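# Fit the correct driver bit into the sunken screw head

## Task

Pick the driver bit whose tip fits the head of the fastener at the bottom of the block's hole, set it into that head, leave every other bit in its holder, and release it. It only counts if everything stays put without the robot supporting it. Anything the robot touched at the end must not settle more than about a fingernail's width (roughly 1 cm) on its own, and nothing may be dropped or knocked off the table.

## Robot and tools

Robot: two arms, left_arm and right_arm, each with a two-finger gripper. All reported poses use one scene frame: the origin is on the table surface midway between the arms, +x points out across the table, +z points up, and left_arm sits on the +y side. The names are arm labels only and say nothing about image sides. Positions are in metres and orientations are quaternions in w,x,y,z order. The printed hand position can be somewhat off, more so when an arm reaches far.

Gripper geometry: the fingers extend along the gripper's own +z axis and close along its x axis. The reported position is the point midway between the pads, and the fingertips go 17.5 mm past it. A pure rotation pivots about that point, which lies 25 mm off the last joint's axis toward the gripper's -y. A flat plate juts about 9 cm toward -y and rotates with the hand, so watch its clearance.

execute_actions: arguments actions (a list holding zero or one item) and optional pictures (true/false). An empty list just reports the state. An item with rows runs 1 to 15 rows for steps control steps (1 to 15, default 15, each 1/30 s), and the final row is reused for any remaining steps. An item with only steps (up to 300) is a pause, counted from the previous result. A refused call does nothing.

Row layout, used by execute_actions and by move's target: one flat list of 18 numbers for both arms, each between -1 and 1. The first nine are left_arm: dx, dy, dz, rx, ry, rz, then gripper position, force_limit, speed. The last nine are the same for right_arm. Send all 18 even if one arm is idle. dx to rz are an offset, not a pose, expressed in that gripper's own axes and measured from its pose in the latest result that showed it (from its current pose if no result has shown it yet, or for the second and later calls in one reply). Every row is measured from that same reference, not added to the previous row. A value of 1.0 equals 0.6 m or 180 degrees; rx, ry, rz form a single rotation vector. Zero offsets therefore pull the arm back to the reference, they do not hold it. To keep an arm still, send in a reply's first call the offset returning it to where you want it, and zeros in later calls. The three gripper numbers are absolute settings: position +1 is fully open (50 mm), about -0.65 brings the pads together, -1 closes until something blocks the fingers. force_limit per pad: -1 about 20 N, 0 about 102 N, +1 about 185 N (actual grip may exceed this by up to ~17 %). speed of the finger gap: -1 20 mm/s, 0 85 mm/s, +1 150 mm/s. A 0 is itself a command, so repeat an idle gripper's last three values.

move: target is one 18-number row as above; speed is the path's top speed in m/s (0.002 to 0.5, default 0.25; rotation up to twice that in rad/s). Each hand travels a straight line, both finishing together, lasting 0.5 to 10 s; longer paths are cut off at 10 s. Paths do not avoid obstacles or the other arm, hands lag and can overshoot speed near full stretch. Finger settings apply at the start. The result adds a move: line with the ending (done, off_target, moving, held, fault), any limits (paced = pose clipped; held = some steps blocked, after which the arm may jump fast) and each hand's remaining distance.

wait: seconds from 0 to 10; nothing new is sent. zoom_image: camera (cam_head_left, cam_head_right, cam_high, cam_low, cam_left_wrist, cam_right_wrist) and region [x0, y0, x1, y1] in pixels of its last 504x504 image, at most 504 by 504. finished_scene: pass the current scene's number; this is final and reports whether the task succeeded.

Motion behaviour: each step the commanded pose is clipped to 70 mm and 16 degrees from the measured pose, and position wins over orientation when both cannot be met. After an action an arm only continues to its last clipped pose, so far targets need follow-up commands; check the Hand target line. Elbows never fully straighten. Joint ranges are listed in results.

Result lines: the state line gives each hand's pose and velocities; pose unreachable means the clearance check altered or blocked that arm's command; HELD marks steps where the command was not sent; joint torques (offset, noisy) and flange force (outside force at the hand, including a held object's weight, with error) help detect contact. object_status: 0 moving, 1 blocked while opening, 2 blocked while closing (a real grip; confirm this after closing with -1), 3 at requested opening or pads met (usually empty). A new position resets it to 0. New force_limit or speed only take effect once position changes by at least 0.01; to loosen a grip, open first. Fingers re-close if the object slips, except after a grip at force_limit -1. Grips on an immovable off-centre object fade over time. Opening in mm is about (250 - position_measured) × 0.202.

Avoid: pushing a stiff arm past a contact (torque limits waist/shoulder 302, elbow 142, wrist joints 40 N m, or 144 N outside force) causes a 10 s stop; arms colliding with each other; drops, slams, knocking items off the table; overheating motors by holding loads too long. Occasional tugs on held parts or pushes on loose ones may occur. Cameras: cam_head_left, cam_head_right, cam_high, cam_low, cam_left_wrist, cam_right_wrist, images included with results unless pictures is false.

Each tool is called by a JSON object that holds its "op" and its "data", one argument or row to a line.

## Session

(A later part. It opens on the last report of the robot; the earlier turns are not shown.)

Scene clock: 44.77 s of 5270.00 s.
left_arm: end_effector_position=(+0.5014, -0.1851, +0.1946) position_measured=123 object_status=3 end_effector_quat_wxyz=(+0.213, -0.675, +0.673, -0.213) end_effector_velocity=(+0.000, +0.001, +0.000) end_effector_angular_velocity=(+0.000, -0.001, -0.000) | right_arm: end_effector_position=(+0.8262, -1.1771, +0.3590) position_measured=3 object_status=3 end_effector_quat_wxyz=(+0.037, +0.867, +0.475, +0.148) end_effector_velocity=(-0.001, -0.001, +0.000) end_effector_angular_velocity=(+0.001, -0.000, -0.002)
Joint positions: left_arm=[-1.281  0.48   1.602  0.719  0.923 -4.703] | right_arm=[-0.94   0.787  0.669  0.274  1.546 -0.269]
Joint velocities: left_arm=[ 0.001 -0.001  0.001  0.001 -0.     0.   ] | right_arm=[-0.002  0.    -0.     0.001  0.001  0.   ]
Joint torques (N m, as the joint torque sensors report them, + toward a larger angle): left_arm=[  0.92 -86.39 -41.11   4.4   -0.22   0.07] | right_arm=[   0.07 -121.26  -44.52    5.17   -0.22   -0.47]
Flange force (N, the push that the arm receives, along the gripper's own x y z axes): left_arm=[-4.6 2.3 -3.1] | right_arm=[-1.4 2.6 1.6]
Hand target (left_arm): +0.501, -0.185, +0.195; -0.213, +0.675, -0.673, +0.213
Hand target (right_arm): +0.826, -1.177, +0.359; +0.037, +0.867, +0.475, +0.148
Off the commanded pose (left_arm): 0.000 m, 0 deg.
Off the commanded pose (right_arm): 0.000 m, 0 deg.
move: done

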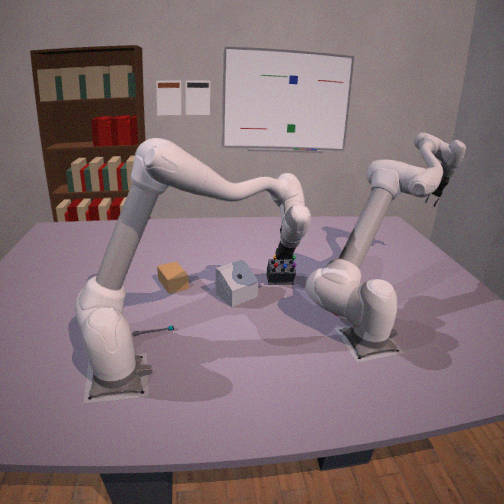

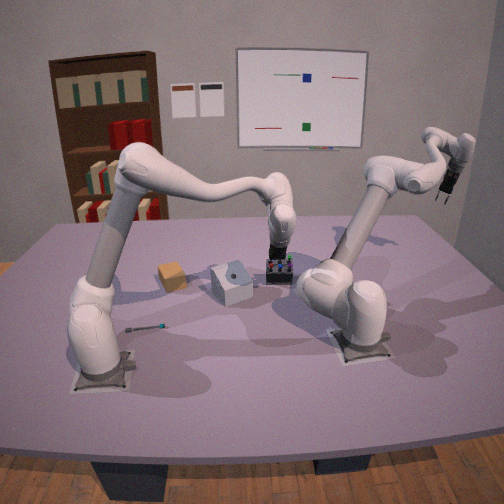

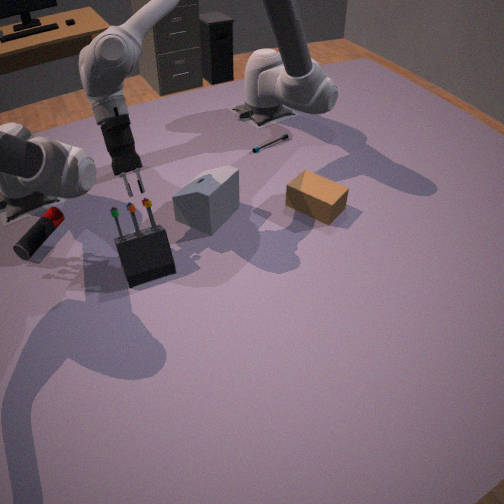

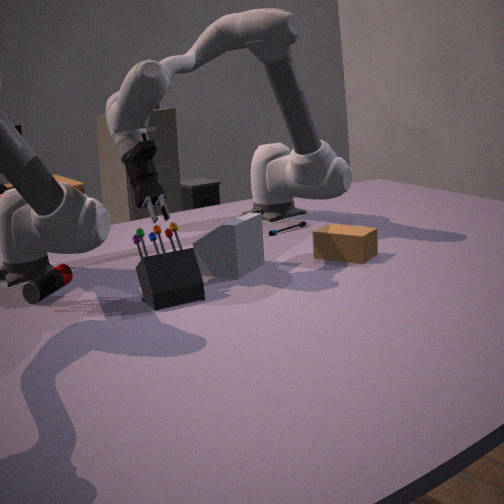

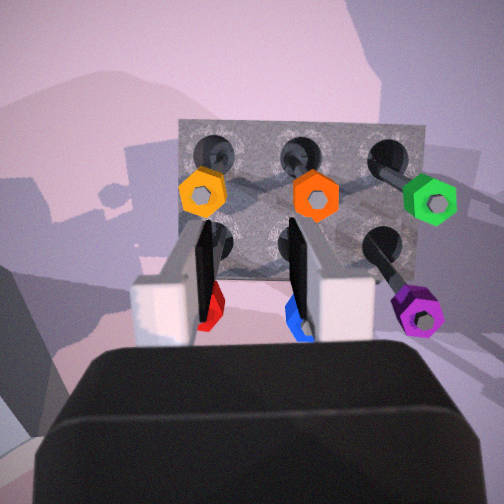

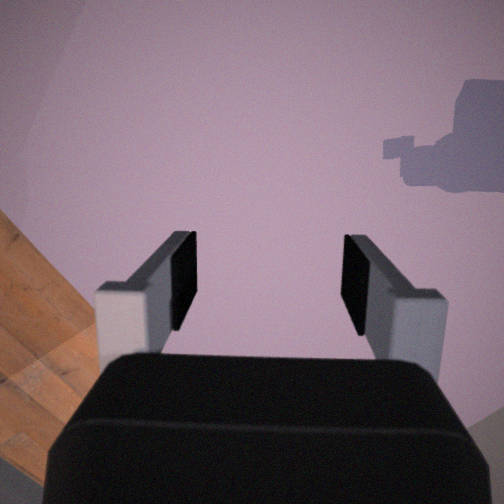

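{"op": "zoom_image", "data": {
  "camera": "cam_left_wrist",
  "region": [190,130,240,180]
}}

{"op": "move", "data": {
  "target": [-0.02,0.068,0,0,0,0,0.2,-0.5,0,0,0,0,0,0,0,1,0,0],
  "speed": 0.15
}}

{"op": "zoom_image", "data": {
  "camera": "cam_left_wrist",
  "region": [210,135,350,195]
}}

Region (190, 130, 240, 180) of cam_left_wrist's 504x504 image, scaled by 10.080, with more detail than that image has.

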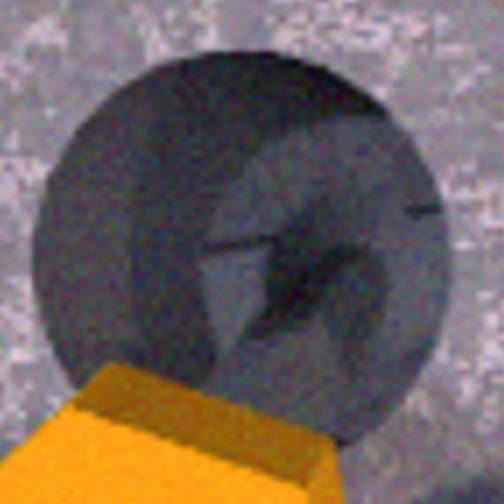

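Scene clock: 48.97 s of 5270.00 s.
left_arm: end_effector_position=(+0.4681, -0.1731, +0.1712) position_measured=123 object_status=3 end_effector_quat_wxyz=(+0.213, -0.675, +0.673, -0.213) end_effector_velocity=(-0.001, +0.001, -0.001) end_effector_angular_velocity=(+0.003, +0.002, +0.001) | right_arm: end_effector_position=(+0.8262, -1.1771, +0.3590) position_measured=3 object_status=3 end_effector_quat_wxyz=(+0.037, +0.867, +0.475, +0.148) end_effector_velocity=(-0.000, -0.001, +0.000) end_effector_angular_velocity=(-0.001, -0.000, -0.001)
Joint positions: left_arm=[-1.315  0.464  1.676  0.749  0.9   -4.78 ] | right_arm=[-0.94   0.787  0.669  0.274  1.546 -0.269]
Joint velocities: left_arm=[-0.    -0.001  0.002 -0.001  0.001  0.001] | right_arm=[-0.001  0.    -0.001 -0.001 -0.001  0.   ]
Joint torques (N m, as the joint torque sensors report them, + toward a larger angle): left_arm=[ -1.98 -84.84 -40.67   3.68  -0.09   0.37] | right_arm=[  -0.01 -120.57  -44.42    5.54   -0.39   -0.42]
Flange force (N, the push that the arm receives, along the gripper's own x y z axes): left_arm=[-6.7 0.5 -0.1] | right_arm=[0.1 1.6 1.1]
Hand target (left_arm): +0.468, -0.173, +0.171; -0.213, +0.675, -0.673, +0.213
Hand target (right_arm): +0.826, -1.177, +0.359; +0.037, +0.867, +0.475, +0.148
Off the commanded pose (left_arm): 0.000 m, 0 deg.
Off the commanded pose (right_arm): 0.000 m, 0 deg.
After step 90, 0.50 s passed at rest.
move: done

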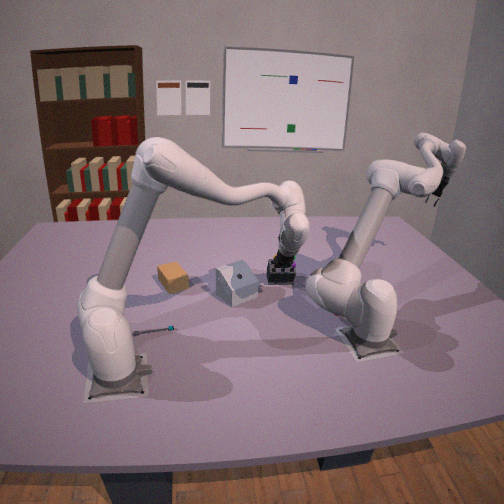

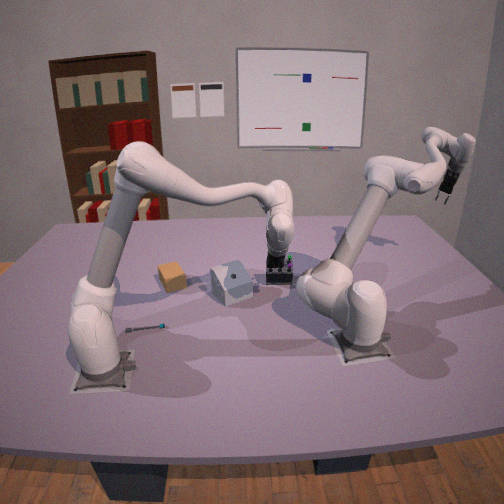

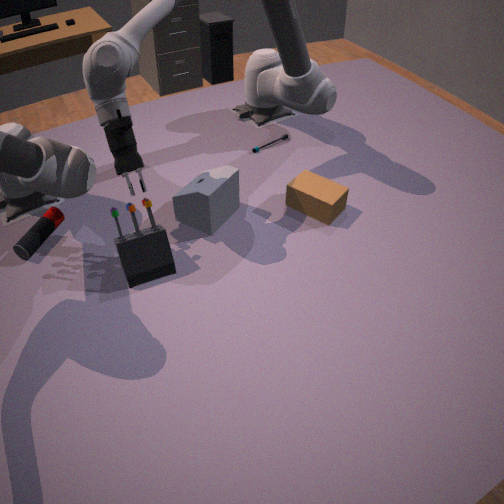

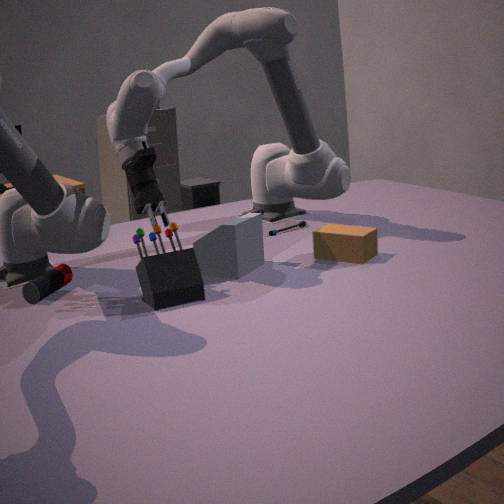

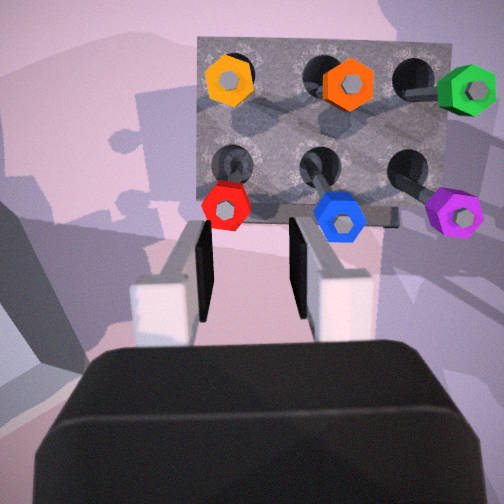

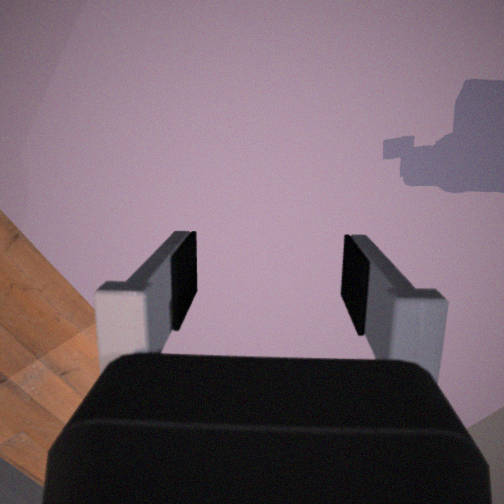

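Region (210, 135, 350, 195) of cam_left_wrist's 504x504 image, scaled by 3.600, with more detail than that image has; it fills the top 216 rows of this view, and the rest is white.

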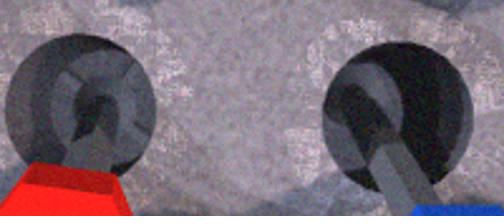

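{"op": "zoom_image", "data": {
  "camera": "cam_left_wrist",
  "region": [200,140,260,235]
}}

Region (200, 140, 260, 235) of cam_left_wrist's 504x504 image, scaled by 5.305, with more detail than that image has; it fills the left 318 columns of this view, and the rest is white.

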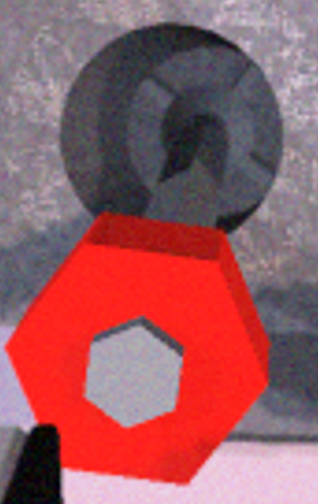

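{"op": "move", "data": {
  "target": [-0.015,-0.0135,0,0,0,0.21,0.2,-0.5,0,0,0,0,0,0,0,1,0,0],
  "speed": 0.3
}}

{"op": "move", "data": {
  "target": [0,0,0.06,0,0,0,0.2,-0.5,0,0,0,0,0,0,0,1,0,0],
  "speed": 0.05
}}

Scene clock: 57.63 s of 5270.00 s.
left_arm: end_effector_position=(+0.4747, -0.1640, +0.1757) position_measured=123 object_status=3 end_effector_quat_wxyz=(+0.271, -0.421, +0.856, -0.132) end_effector_velocity=(-0.000, +0.000, +0.001) end_effector_angular_velocity=(+0.000, +0.000, -0.000) | right_arm: end_effector_position=(+0.8262, -1.1771, +0.3590) position_measured=3 object_status=3 end_effector_quat_wxyz=(+0.037, +0.867, +0.475, +0.148) end_effector_velocity=(-0.002, -0.002, -0.001) end_effector_angular_velocity=(-0.000, +0.002, -0.003)
Joint positions: left_arm=[-1.289  0.434  1.708  0.751  0.884 -4.1  ] | right_arm=[-0.94   0.787  0.669  0.274  1.546 -0.269]
Joint velocities: left_arm=[-0.    -0.001 -0.    -0.001  0.001  0.001] | right_arm=[-0.003  0.     0.001 -0.001 -0.    -0.   ]
Joint torques (N m, as the joint torque sensors report them, + toward a larger angle): left_arm=[  3.06 -83.29 -40.73   3.89  -0.26  -0.04] | right_arm=[  -0.45 -122.18  -45.05    5.24   -0.39   -0.54]
Flange force (N, the push that the arm receives, along the gripper's own x y z axes): left_arm=[1.8 4.9 -2.9] | right_arm=[-1.1 2.9 2.4]
Hand target (left_arm): +0.475, -0.164, +0.176; +0.271, -0.421, +0.856, -0.132
Hand target (right_arm): +0.826, -1.177, +0.359; +0.037, +0.867, +0.475, +0.148
Off the commanded pose (left_arm): 0.000 m, 0 deg.
Off the commanded pose (right_arm): 0.000 m, 0 deg.
After step 90, 4.23 s passed at rest.
move: done

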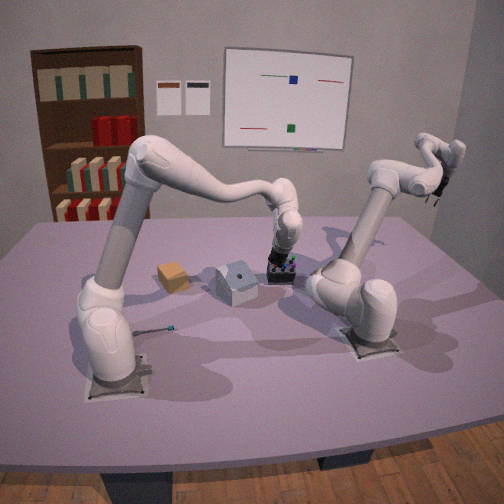

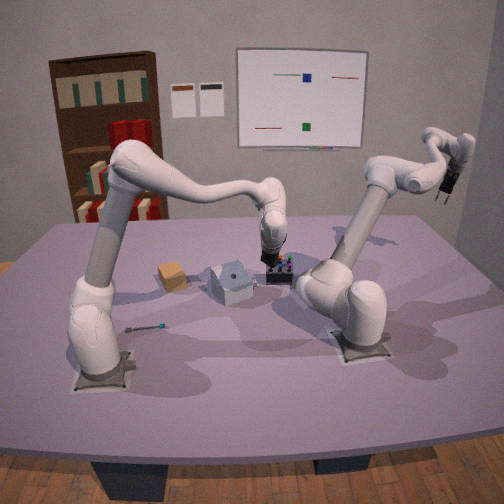

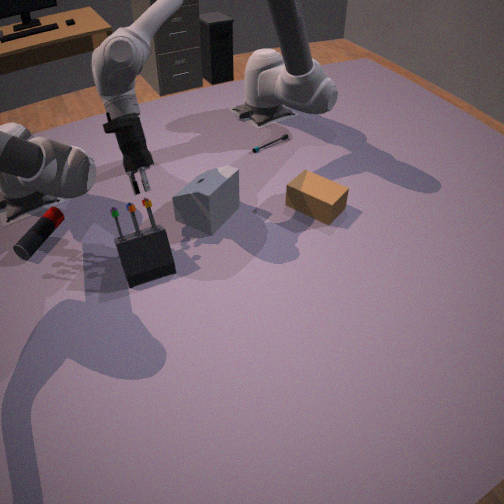

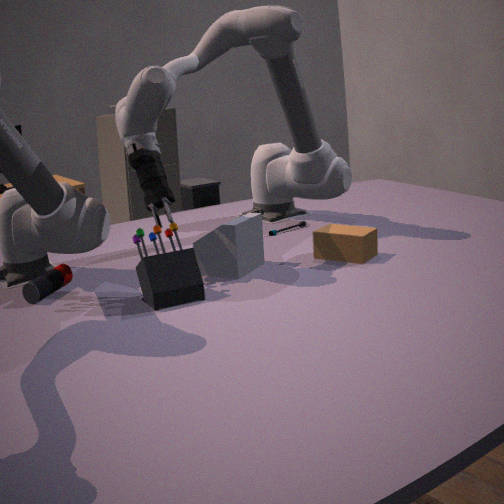

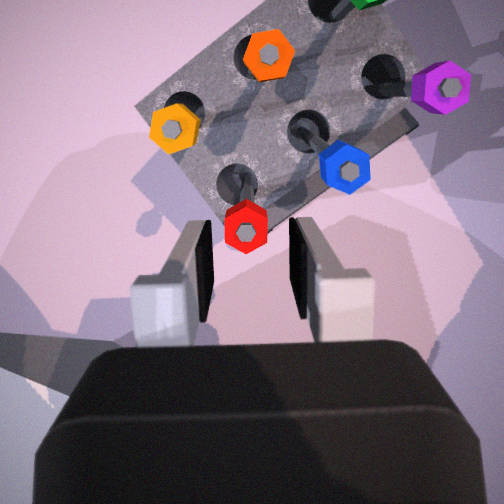

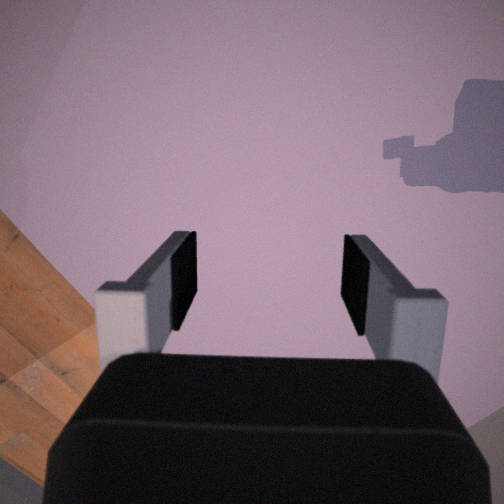

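Scene clock: 58.60 s of 5270.00 s.
left_arm: end_effector_position=(+0.4954, -0.1640, +0.1462) position_measured=123 object_status=3 end_effector_quat_wxyz=(+0.271, -0.421, +0.856, -0.132) end_effector_velocity=(+0.000, +0.001, -0.002) end_effector_angular_velocity=(+0.003, +0.003, +0.001) | right_arm: end_effector_position=(+0.8262, -1.1771, +0.3590) position_measured=3 object_status=3 end_effector_quat_wxyz=(+0.037, +0.867, +0.475, +0.148) end_effector_velocity=(-0.001, -0.001, -0.001) end_effector_angular_velocity=(+0.001, +0.000, -0.001)
Joint positions: left_arm=[-1.263  0.473  1.709  0.776  0.84  -4.117] | right_arm=[-0.94   0.787  0.669  0.274  1.546 -0.269]
Joint velocities: left_arm=[ 0.001  0.001  0.001 -0.003  0.     0.002] | right_arm=[-0.001  0.     0.001  0.     0.     0.   ]
Joint torques (N m, as the joint torque sensors report them, + toward a larger angle): left_arm=[ -0.95 -87.19 -38.72   4.02   0.02  -0.12] | right_arm=[   0.11 -121.57  -43.66    5.41   -0.47   -0.42]
Flange force (N, the push that the arm receives, along the gripper's own x y z axes): left_arm=[-1.9 -0.8 0.1] | right_arm=[-2.2 8.3 0.1]
Hand target (left_arm): +0.495, -0.164, +0.146; +0.271, -0.421, +0.856, -0.132
Hand target (right_arm): +0.826, -1.177, +0.359; +0.037, +0.867, +0.475, +0.148
Off the commanded pose (left_arm): 0.000 m, 0 deg.
Off the commanded pose (right_arm): 0.000 m, 0 deg.
move: done

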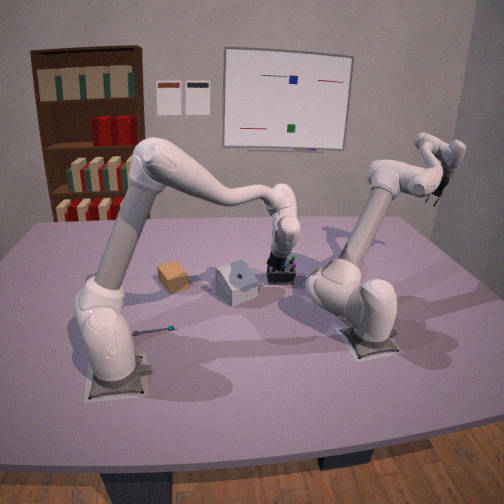

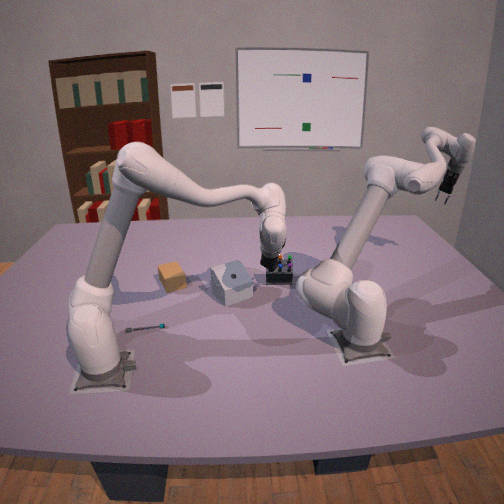

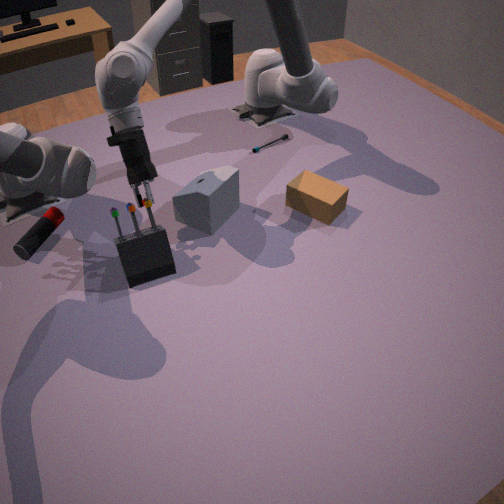

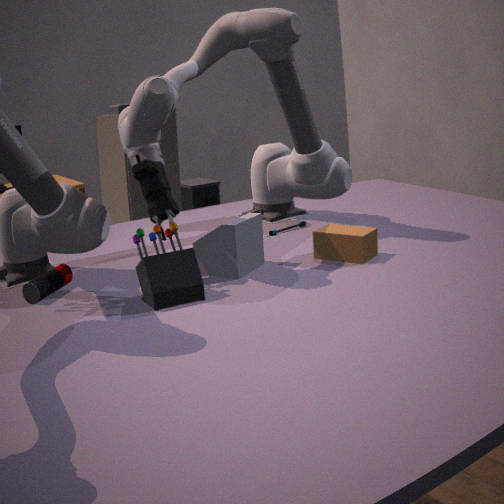

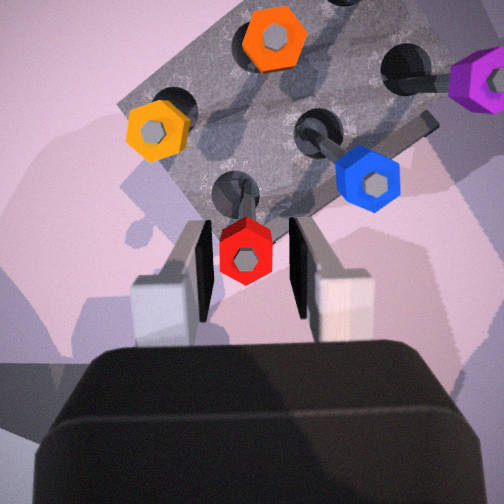

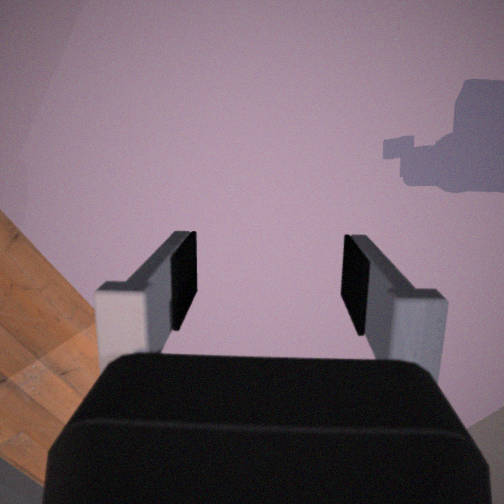

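{"op": "move", "data": {
  "target": [-0.003,0,0.018,0,0,0,0.2,-0.5,0,0,0,0,0,0,0,1,0,0],
  "speed": 0.04
}}

{"op": "execute_actions", "data": {
  "actions": [
    {"rows":[[0,0,0,0,0,0,-1,-0.5,0,0,0,0,0,0,0,1,0,0]],"steps":15}
  ],
  "pictures": false
}}

{"op": "move", "data": {
  "target": [-0.0133,-0.009,-0.167,0,0,0,-1,-0.5,0,0,0,0,0,0,0,1,0,0],
  "speed": 0.05
}}

{"op": "zoom_image", "data": {
  "camera": "cam_left_wrist",
  "region": [200,150,300,250]
}}

Scene clock: 63.70 s of 5270.00 s.
left_arm: end_effector_position=(+0.5025, -0.1625, +0.1380) position_measured=123 object_status=3 end_effector_quat_wxyz=(+0.271, -0.421, +0.856, -0.132) end_effector_velocity=(-0.000, -0.001, +0.002) end_effector_angular_velocity=(-0.003, -0.001, -0.000) | right_arm: end_effector_position=(+0.8262, -1.1771, +0.3590) position_measured=3 object_status=3 end_effector_quat_wxyz=(+0.037, +0.867, +0.475, +0.148) end_effector_velocity=(-0.000, +0.000, -0.000) end_effector_angular_velocity=(-0.000, +0.002, -0.000)
Joint positions: left_arm=[-1.254  0.484  1.709  0.783  0.826 -4.12 ] | right_arm=[-0.94   0.787  0.669  0.274  1.546 -0.269]
Joint velocities: left_arm=[-0.    -0.002 -0.002 -0.001 -0.001  0.   ] | right_arm=[ 0.     0.     0.    -0.002  0.001  0.   ]
Joint torques (N m, as the joint torque sensors report them, + toward a larger angle): left_arm=[  1.62 -88.67 -39.94   3.62  -0.29   0.23] | right_arm=[   1.33 -120.75  -44.79    5.29   -0.68   -0.38]
Flange force (N, the push that the arm receives, along the gripper's own x y z axes): left_arm=[2.2 4.0 -0.5] | right_arm=[-1.9 0.7 1.1]
Hand target (left_arm): +0.503, -0.163, +0.138; +0.271, -0.421, +0.856, -0.132
Hand target (right_arm): +0.826, -1.177, +0.359; +0.037, +0.867, +0.475, +0.148
Off the commanded pose (left_arm): 0.000 m, 0 deg.
Off the commanded pose (right_arm): 0.000 m, 0 deg.
After step 90, 1.40 s passed at rest.
move: done

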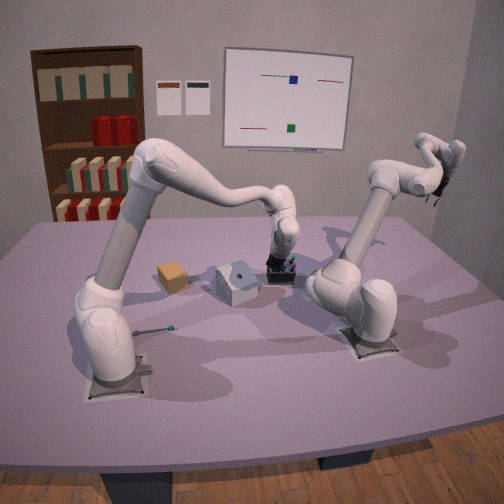

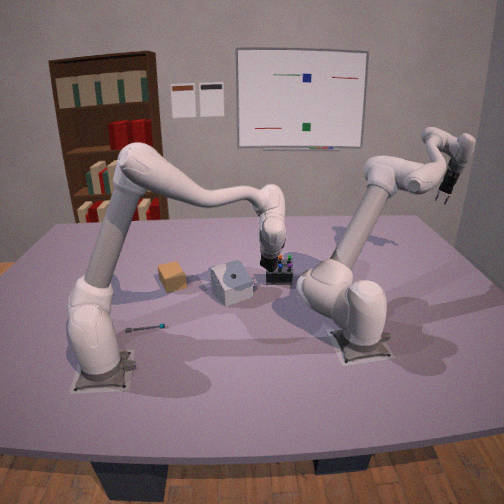

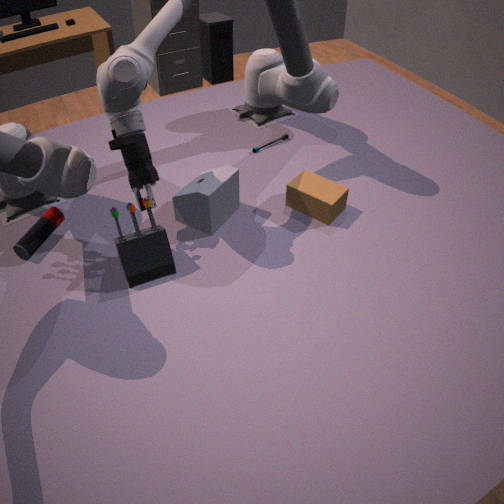

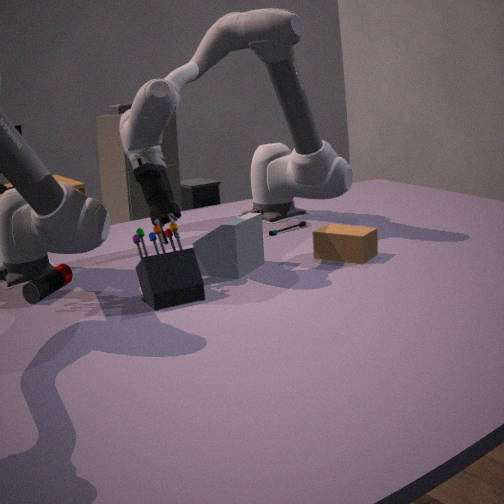

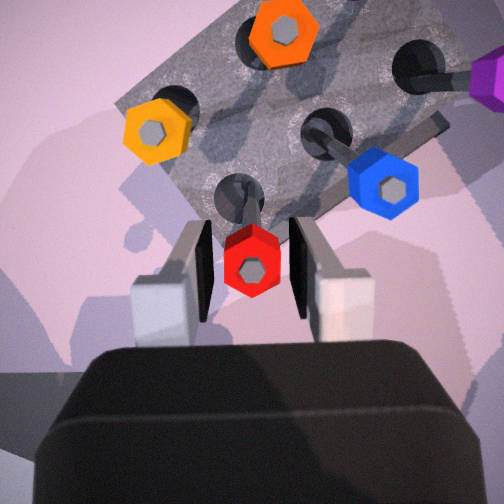

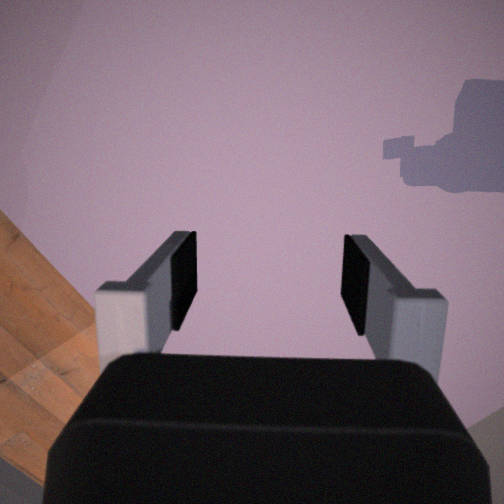

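Scene clock: 64.20 s of 5270.00 s.
left_arm: end_effector_position=(+0.5025, -0.1626, +0.1380) position_measured=174 object_status=2 end_effector_quat_wxyz=(+0.271, -0.421, +0.856, -0.132) end_effector_velocity=(-0.000, +0.001, +0.001) end_effector_angular_velocity=(-0.000, +0.000, +0.000) | right_arm: end_effector_position=(+0.8262, -1.1771, +0.3590) position_measured=3 object_status=3 end_effector_quat_wxyz=(+0.037, +0.867, +0.475, +0.148) end_effector_velocity=(-0.002, -0.002, -0.001) end_effector_angular_velocity=(-0.000, +0.002, -0.002)
Joint positions: left_arm=[-1.254  0.484  1.709  0.783  0.826 -4.12 ] | right_arm=[-0.94   0.787  0.669  0.274  1.546 -0.269]
Joint velocities: left_arm=[ 0.    -0.002  0.001 -0.001  0.     0.001] | right_arm=[-0.003  0.     0.001 -0.002  0.001 -0.   ]
Joint torques (N m, as the joint torque sensors report them, + toward a larger angle): left_arm=[  0.82 -89.57 -39.73   3.66   0.16   0.1 ] | right_arm=[  -0.32 -123.2   -43.9     5.49   -0.63   -0.55]
Flange force (N, the push that the arm receives, along the gripper's own x y z axes): left_arm=[1.6 2.9 2.2] | right_arm=[-2.8 11.6 0.2]
Hand target (left_arm): +0.503, -0.163, +0.138; +0.271, -0.421, +0.856, -0.132
Hand target (right_arm): +0.826, -1.177, +0.359; +0.037, +0.867, +0.475, +0.148
Off the commanded pose (left_arm): 0.000 m, 0 deg.
Off the commanded pose (right_arm): 0.000 m, 0 deg.
Steps of this call (steps 1 to 15: all 15 steps of this action). Readings (end_effector_position | what the end effector reports):
1: left_arm (+0.5025, -0.1625, +0.1380) | right_arm (+0.8262, -1.1771, +0.3590) | left_arm position_measured=133 object_status=0 | right_arm position_measured=3 object_status=3
2: left_arm (+0.5025, -0.1625, +0.1380) | right_arm (+0.8262, -1.1771, +0.3590) | left_arm position_measured=147 object_status=0 | right_arm position_measured=3 object_status=3
4: left_arm (+0.5025, -0.1626, +0.1380) | right_arm (+0.8262, -1.1771, +0.3590) | left_arm position_measured=174 object_status=0 | right_arm position_measured=3 object_status=3
8: left_arm (+0.5025, -0.1626, +0.1380) | right_arm (+0.8262, -1.1771, +0.3590) | left_arm position_measured=174 object_status=0 | right_arm position_measured=3 object_status=3
15: the state above

Scene clock: 66.67 s of 5270.00 s.
left_arm: end_effector_position=(+0.4524, -0.1595, +0.2252) position_measured=174 object_status=2 end_effector_quat_wxyz=(+0.271, -0.421, +0.856, -0.132) end_effector_velocity=(+0.000, -0.000, +0.001) end_effector_angular_velocity=(-0.002, -0.000, -0.001) | right_arm: end_effector_position=(+0.8262, -1.1771, +0.3590) position_measured=3 object_status=3 end_effector_quat_wxyz=(+0.037, +0.867, +0.475, +0.148) end_effector_velocity=(-0.000, -0.001, -0.000) end_effector_angular_velocity=(-0.002, +0.002, -0.000)
Joint positions: left_arm=[-1.315  0.374  1.695  0.713  0.953 -4.06 ] | right_arm=[-0.94   0.787  0.669  0.274  1.546 -0.269]
Joint velocities: left_arm=[ 0.001 -0.001 -0.    -0.    -0.001  0.002] | right_arm=[ 0.     0.    -0.001 -0.003  0.     0.   ]
Joint torques (N m, as the joint torque sensors report them, + toward a larger angle): left_arm=[  0.75 -76.27 -41.02   4.14  -0.4   -0.05] | right_arm=[  -0.02 -120.13  -43.52    5.37   -0.45   -0.71]
Flange force (N, the push that the arm receives, along the gripper's own x y z axes): left_arm=[-1.3 4.0 -2.8] | right_arm=[0.0 5.7 0.0]
Hand target (left_arm): +0.452, -0.159, +0.225; +0.271, -0.421, +0.856, -0.132
Hand target (right_arm): +0.826, -1.177, +0.359; +0.037, +0.867, +0.475, +0.148
Off the commanded pose (left_arm): 0.000 m, 0 deg.
Off the commanded pose (right_arm): 0.000 m, 0 deg.
move: done

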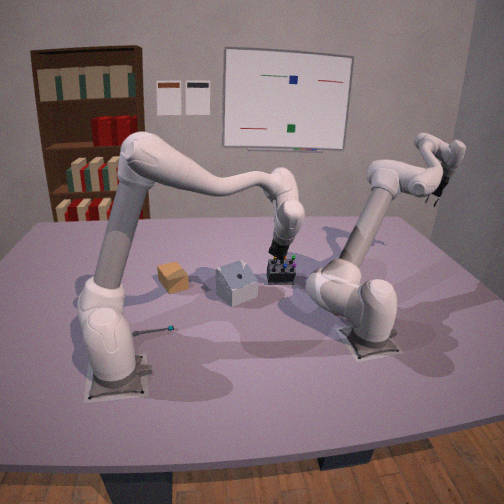

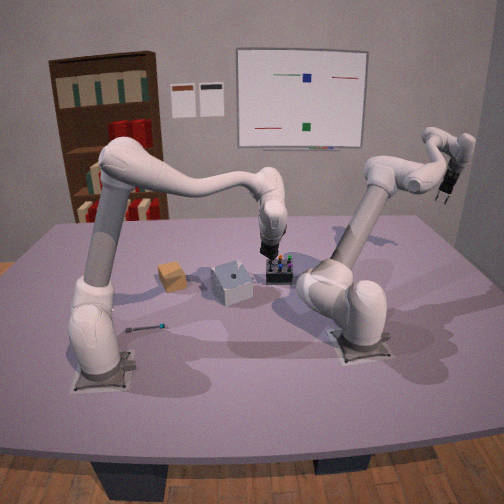

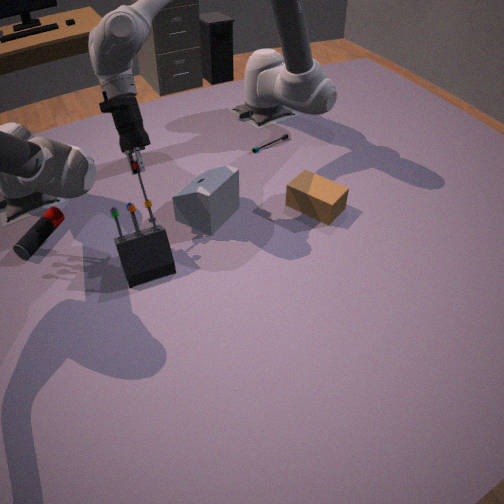

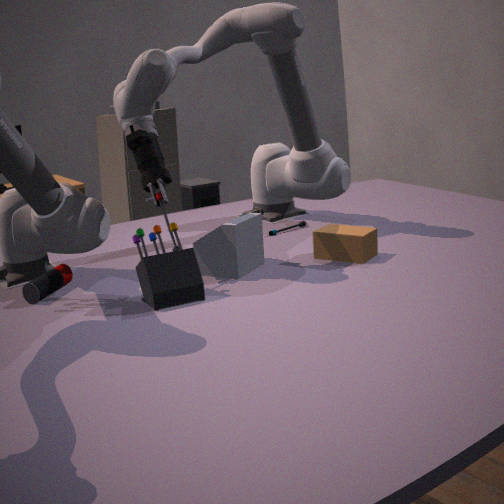

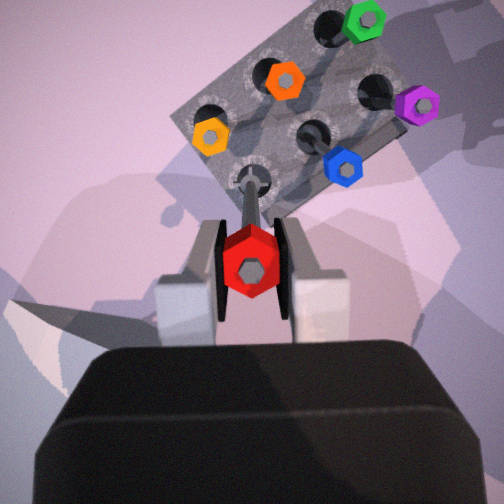

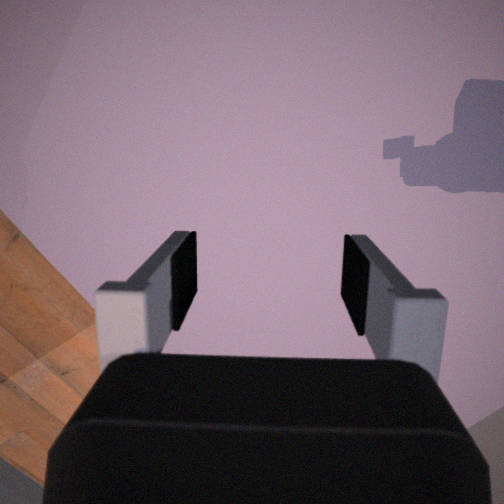

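Region (200, 150, 300, 250) of cam_left_wrist's 504x504 image, scaled by 5.040, with more detail than that image has.

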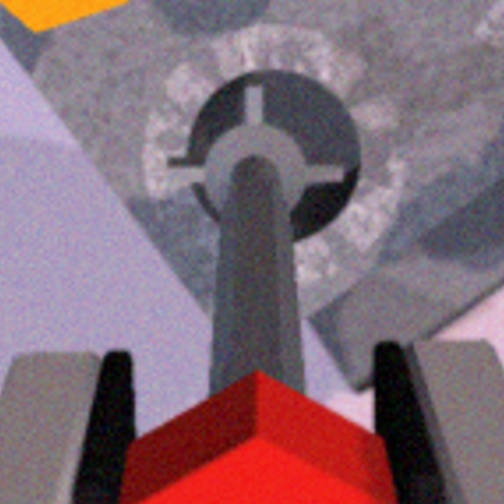

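{"op": "move", "data": {
  "target": [0,0,-0.1,0,0,0,-1,-0.5,0,0,0,0,0,0,0,1,0,0],
  "speed": 0.2
}}

{"op": "move", "data": {
  "target": [-0.1323,0.1815,-0.033,-0.0587,-0.0878,-0.4454,-1,-0.5,0,0,0,0,0,0,0,1,0,0],
  "speed": 0.3
}}

{"op": "zoom_image", "data": {
  "camera": "cam_left_wrist",
  "region": [200,130,300,230]
}}

Scene clock: 76.50 s of 5270.00 s.
left_arm: end_effector_position=(+0.4179, -0.1595, +0.2743) position_measured=174 object_status=2 end_effector_quat_wxyz=(+0.271, -0.421, +0.856, -0.132) end_effector_velocity=(-0.000, -0.001, +0.001) end_effector_angular_velocity=(-0.001, +0.000, -0.001) | right_arm: end_effector_position=(+0.8262, -1.1771, +0.3590) position_measured=3 object_status=3 end_effector_quat_wxyz=(+0.037, +0.867, +0.475, +0.148) end_effector_velocity=(-0.001, -0.001, -0.001) end_effector_angular_velocity=(+0.000, +0.001, -0.001)
Joint positions: left_arm=[-1.36   0.318  1.676  0.682  1.036 -4.04 ] | right_arm=[-0.94   0.787  0.669  0.274  1.546 -0.269]
Joint velocities: left_arm=[-0.    -0.    -0.002 -0.001 -0.001  0.002] | right_arm=[-0.001  0.     0.001 -0.    -0.     0.   ]
Joint torques (N m, as the joint torque sensors report them, + toward a larger angle): left_arm=[  1.86 -72.85 -43.7    4.35  -0.58  -0.37] | right_arm=[  -1.56 -120.74  -44.04    5.4    -0.48   -0.64]
Flange force (N, the push that the arm receives, along the gripper's own x y z axes): left_arm=[-1.0 6.3 -2.4] | right_arm=[1.3 4.6 1.0]
Hand target (left_arm): +0.418, -0.159, +0.274; +0.271, -0.421, +0.856, -0.132
Hand target (right_arm): +0.826, -1.177, +0.359; +0.037, +0.867, +0.475, +0.148
Off the commanded pose (left_arm): 0.000 m, 0 deg.
Off the commanded pose (right_arm): 0.000 m, 0 deg.
After step 90, 6.13 s passed at rest.
move: done

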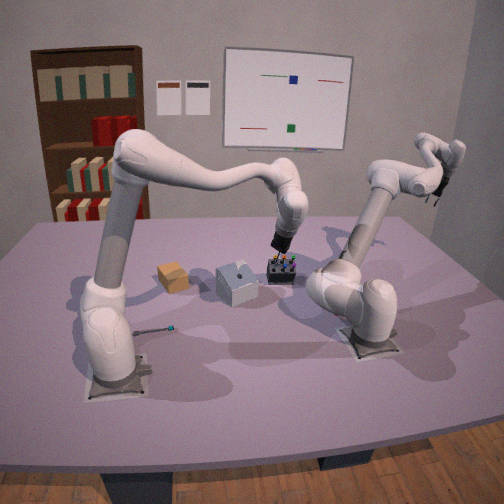

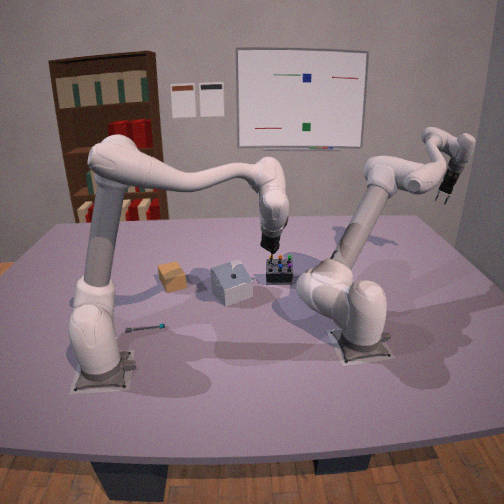

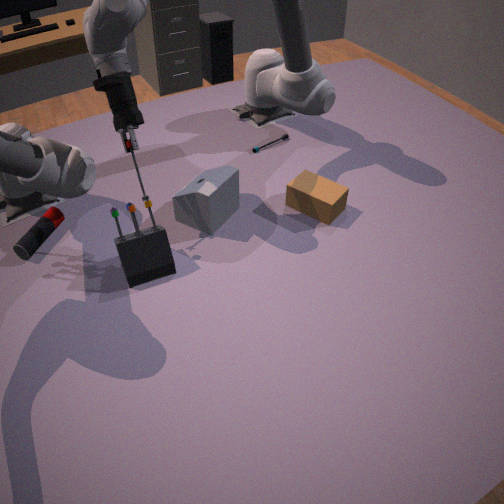

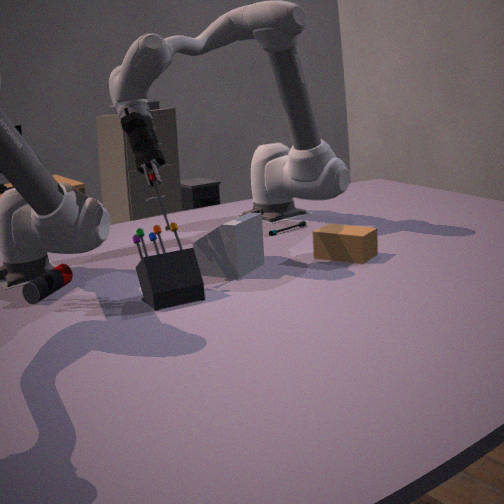

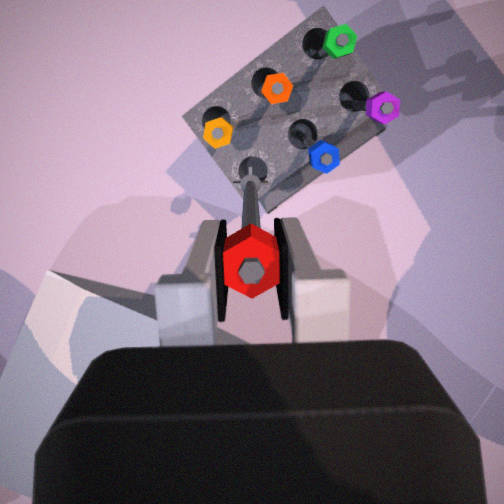

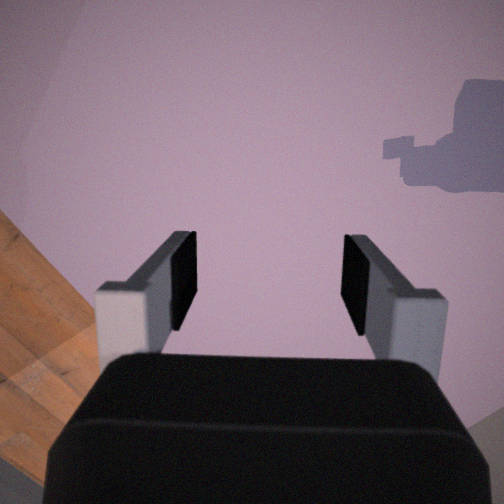

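Scene clock: 79.23 s of 5270.00 s.
left_arm: end_effector_position=(+0.3757, -0.0301, +0.2690) position_measured=174 object_status=2 end_effector_quat_wxyz=(-0.192, +0.904, -0.351, +0.148) end_effector_velocity=(-0.000, -0.001, -0.000) end_effector_angular_velocity=(-0.001, +0.001, +0.000) | right_arm: end_effector_position=(+0.8262, -1.1771, +0.3590) position_measured=3 object_status=3 end_effector_quat_wxyz=(+0.037, +0.867, +0.475, +0.148) end_effector_velocity=(-0.001, -0.001, -0.001) end_effector_angular_velocity=(-0.001, +0.002, -0.001)
Joint positions: left_arm=[-1.332  0.283  1.695  0.501  1.293 -5.346] | right_arm=[-0.94   0.787  0.669  0.274  1.546 -0.269]
Joint velocities: left_arm=[ 0.     0.001 -0.001 -0.001 -0.     0.   ] | right_arm=[-0.001  0.001  0.    -0.003 -0.    -0.   ]
Joint torques (N m, as the joint torque sensors report them, + toward a larger angle): left_arm=[  0.76 -71.09 -41.04   5.03  -0.02   0.18] | right_arm=[   0.52 -121.96  -44.67    5.39   -0.57   -0.74]
Flange force (N, the push that the arm receives, along the gripper's own x y z axes): left_arm=[0.4 2.1 -0.3] | right_arm=[-2.0 4.8 1.4]
Hand target (left_arm): +0.376, -0.030, +0.269; -0.192, +0.904, -0.351, +0.148
Hand target (right_arm): +0.826, -1.177, +0.359; +0.037, +0.867, +0.475, +0.148
Off the commanded pose (left_arm): 0.000 m, 0 deg.
Off the commanded pose (right_arm): 0.000 m, 0 deg.
move: done

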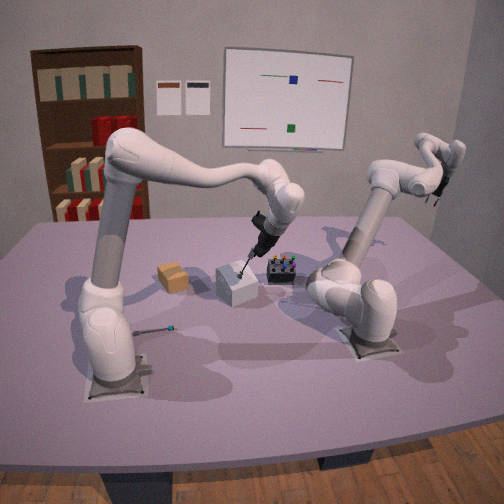

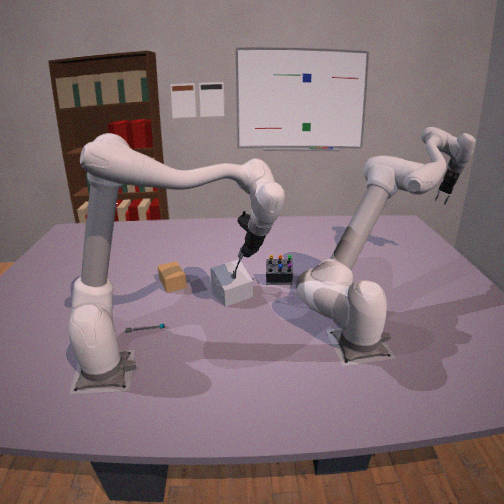

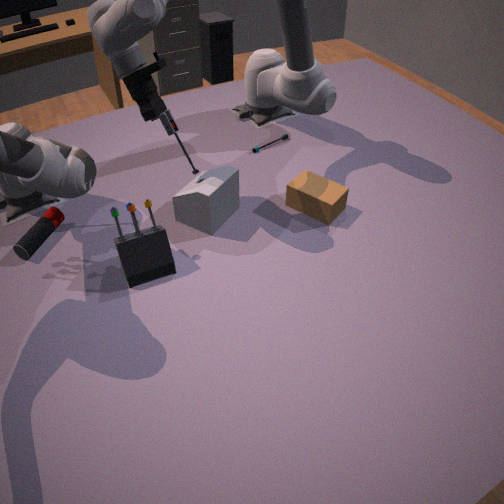

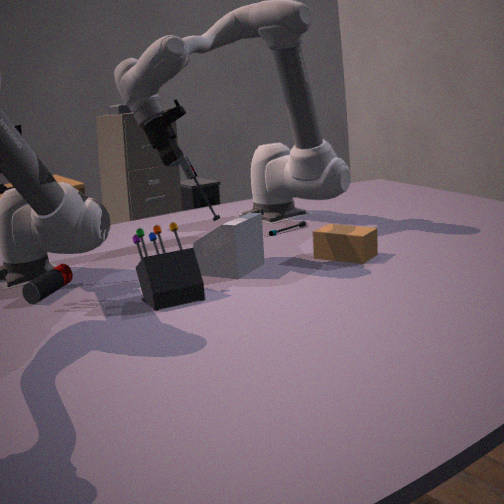

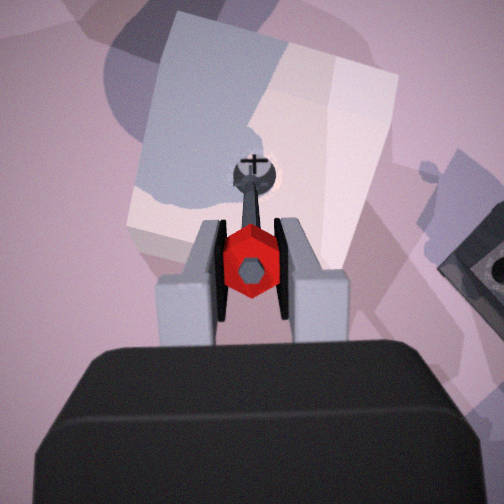

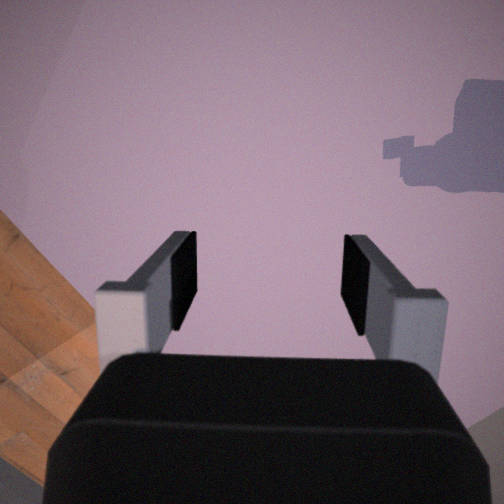

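Region (200, 130, 300, 230) of cam_left_wrist's 504x504 image, scaled by 5.040, with more detail than that image has.

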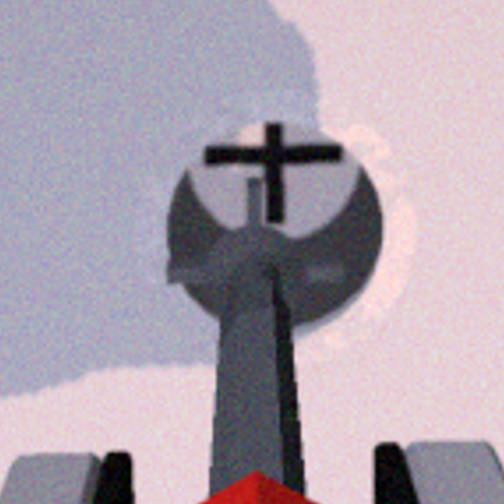

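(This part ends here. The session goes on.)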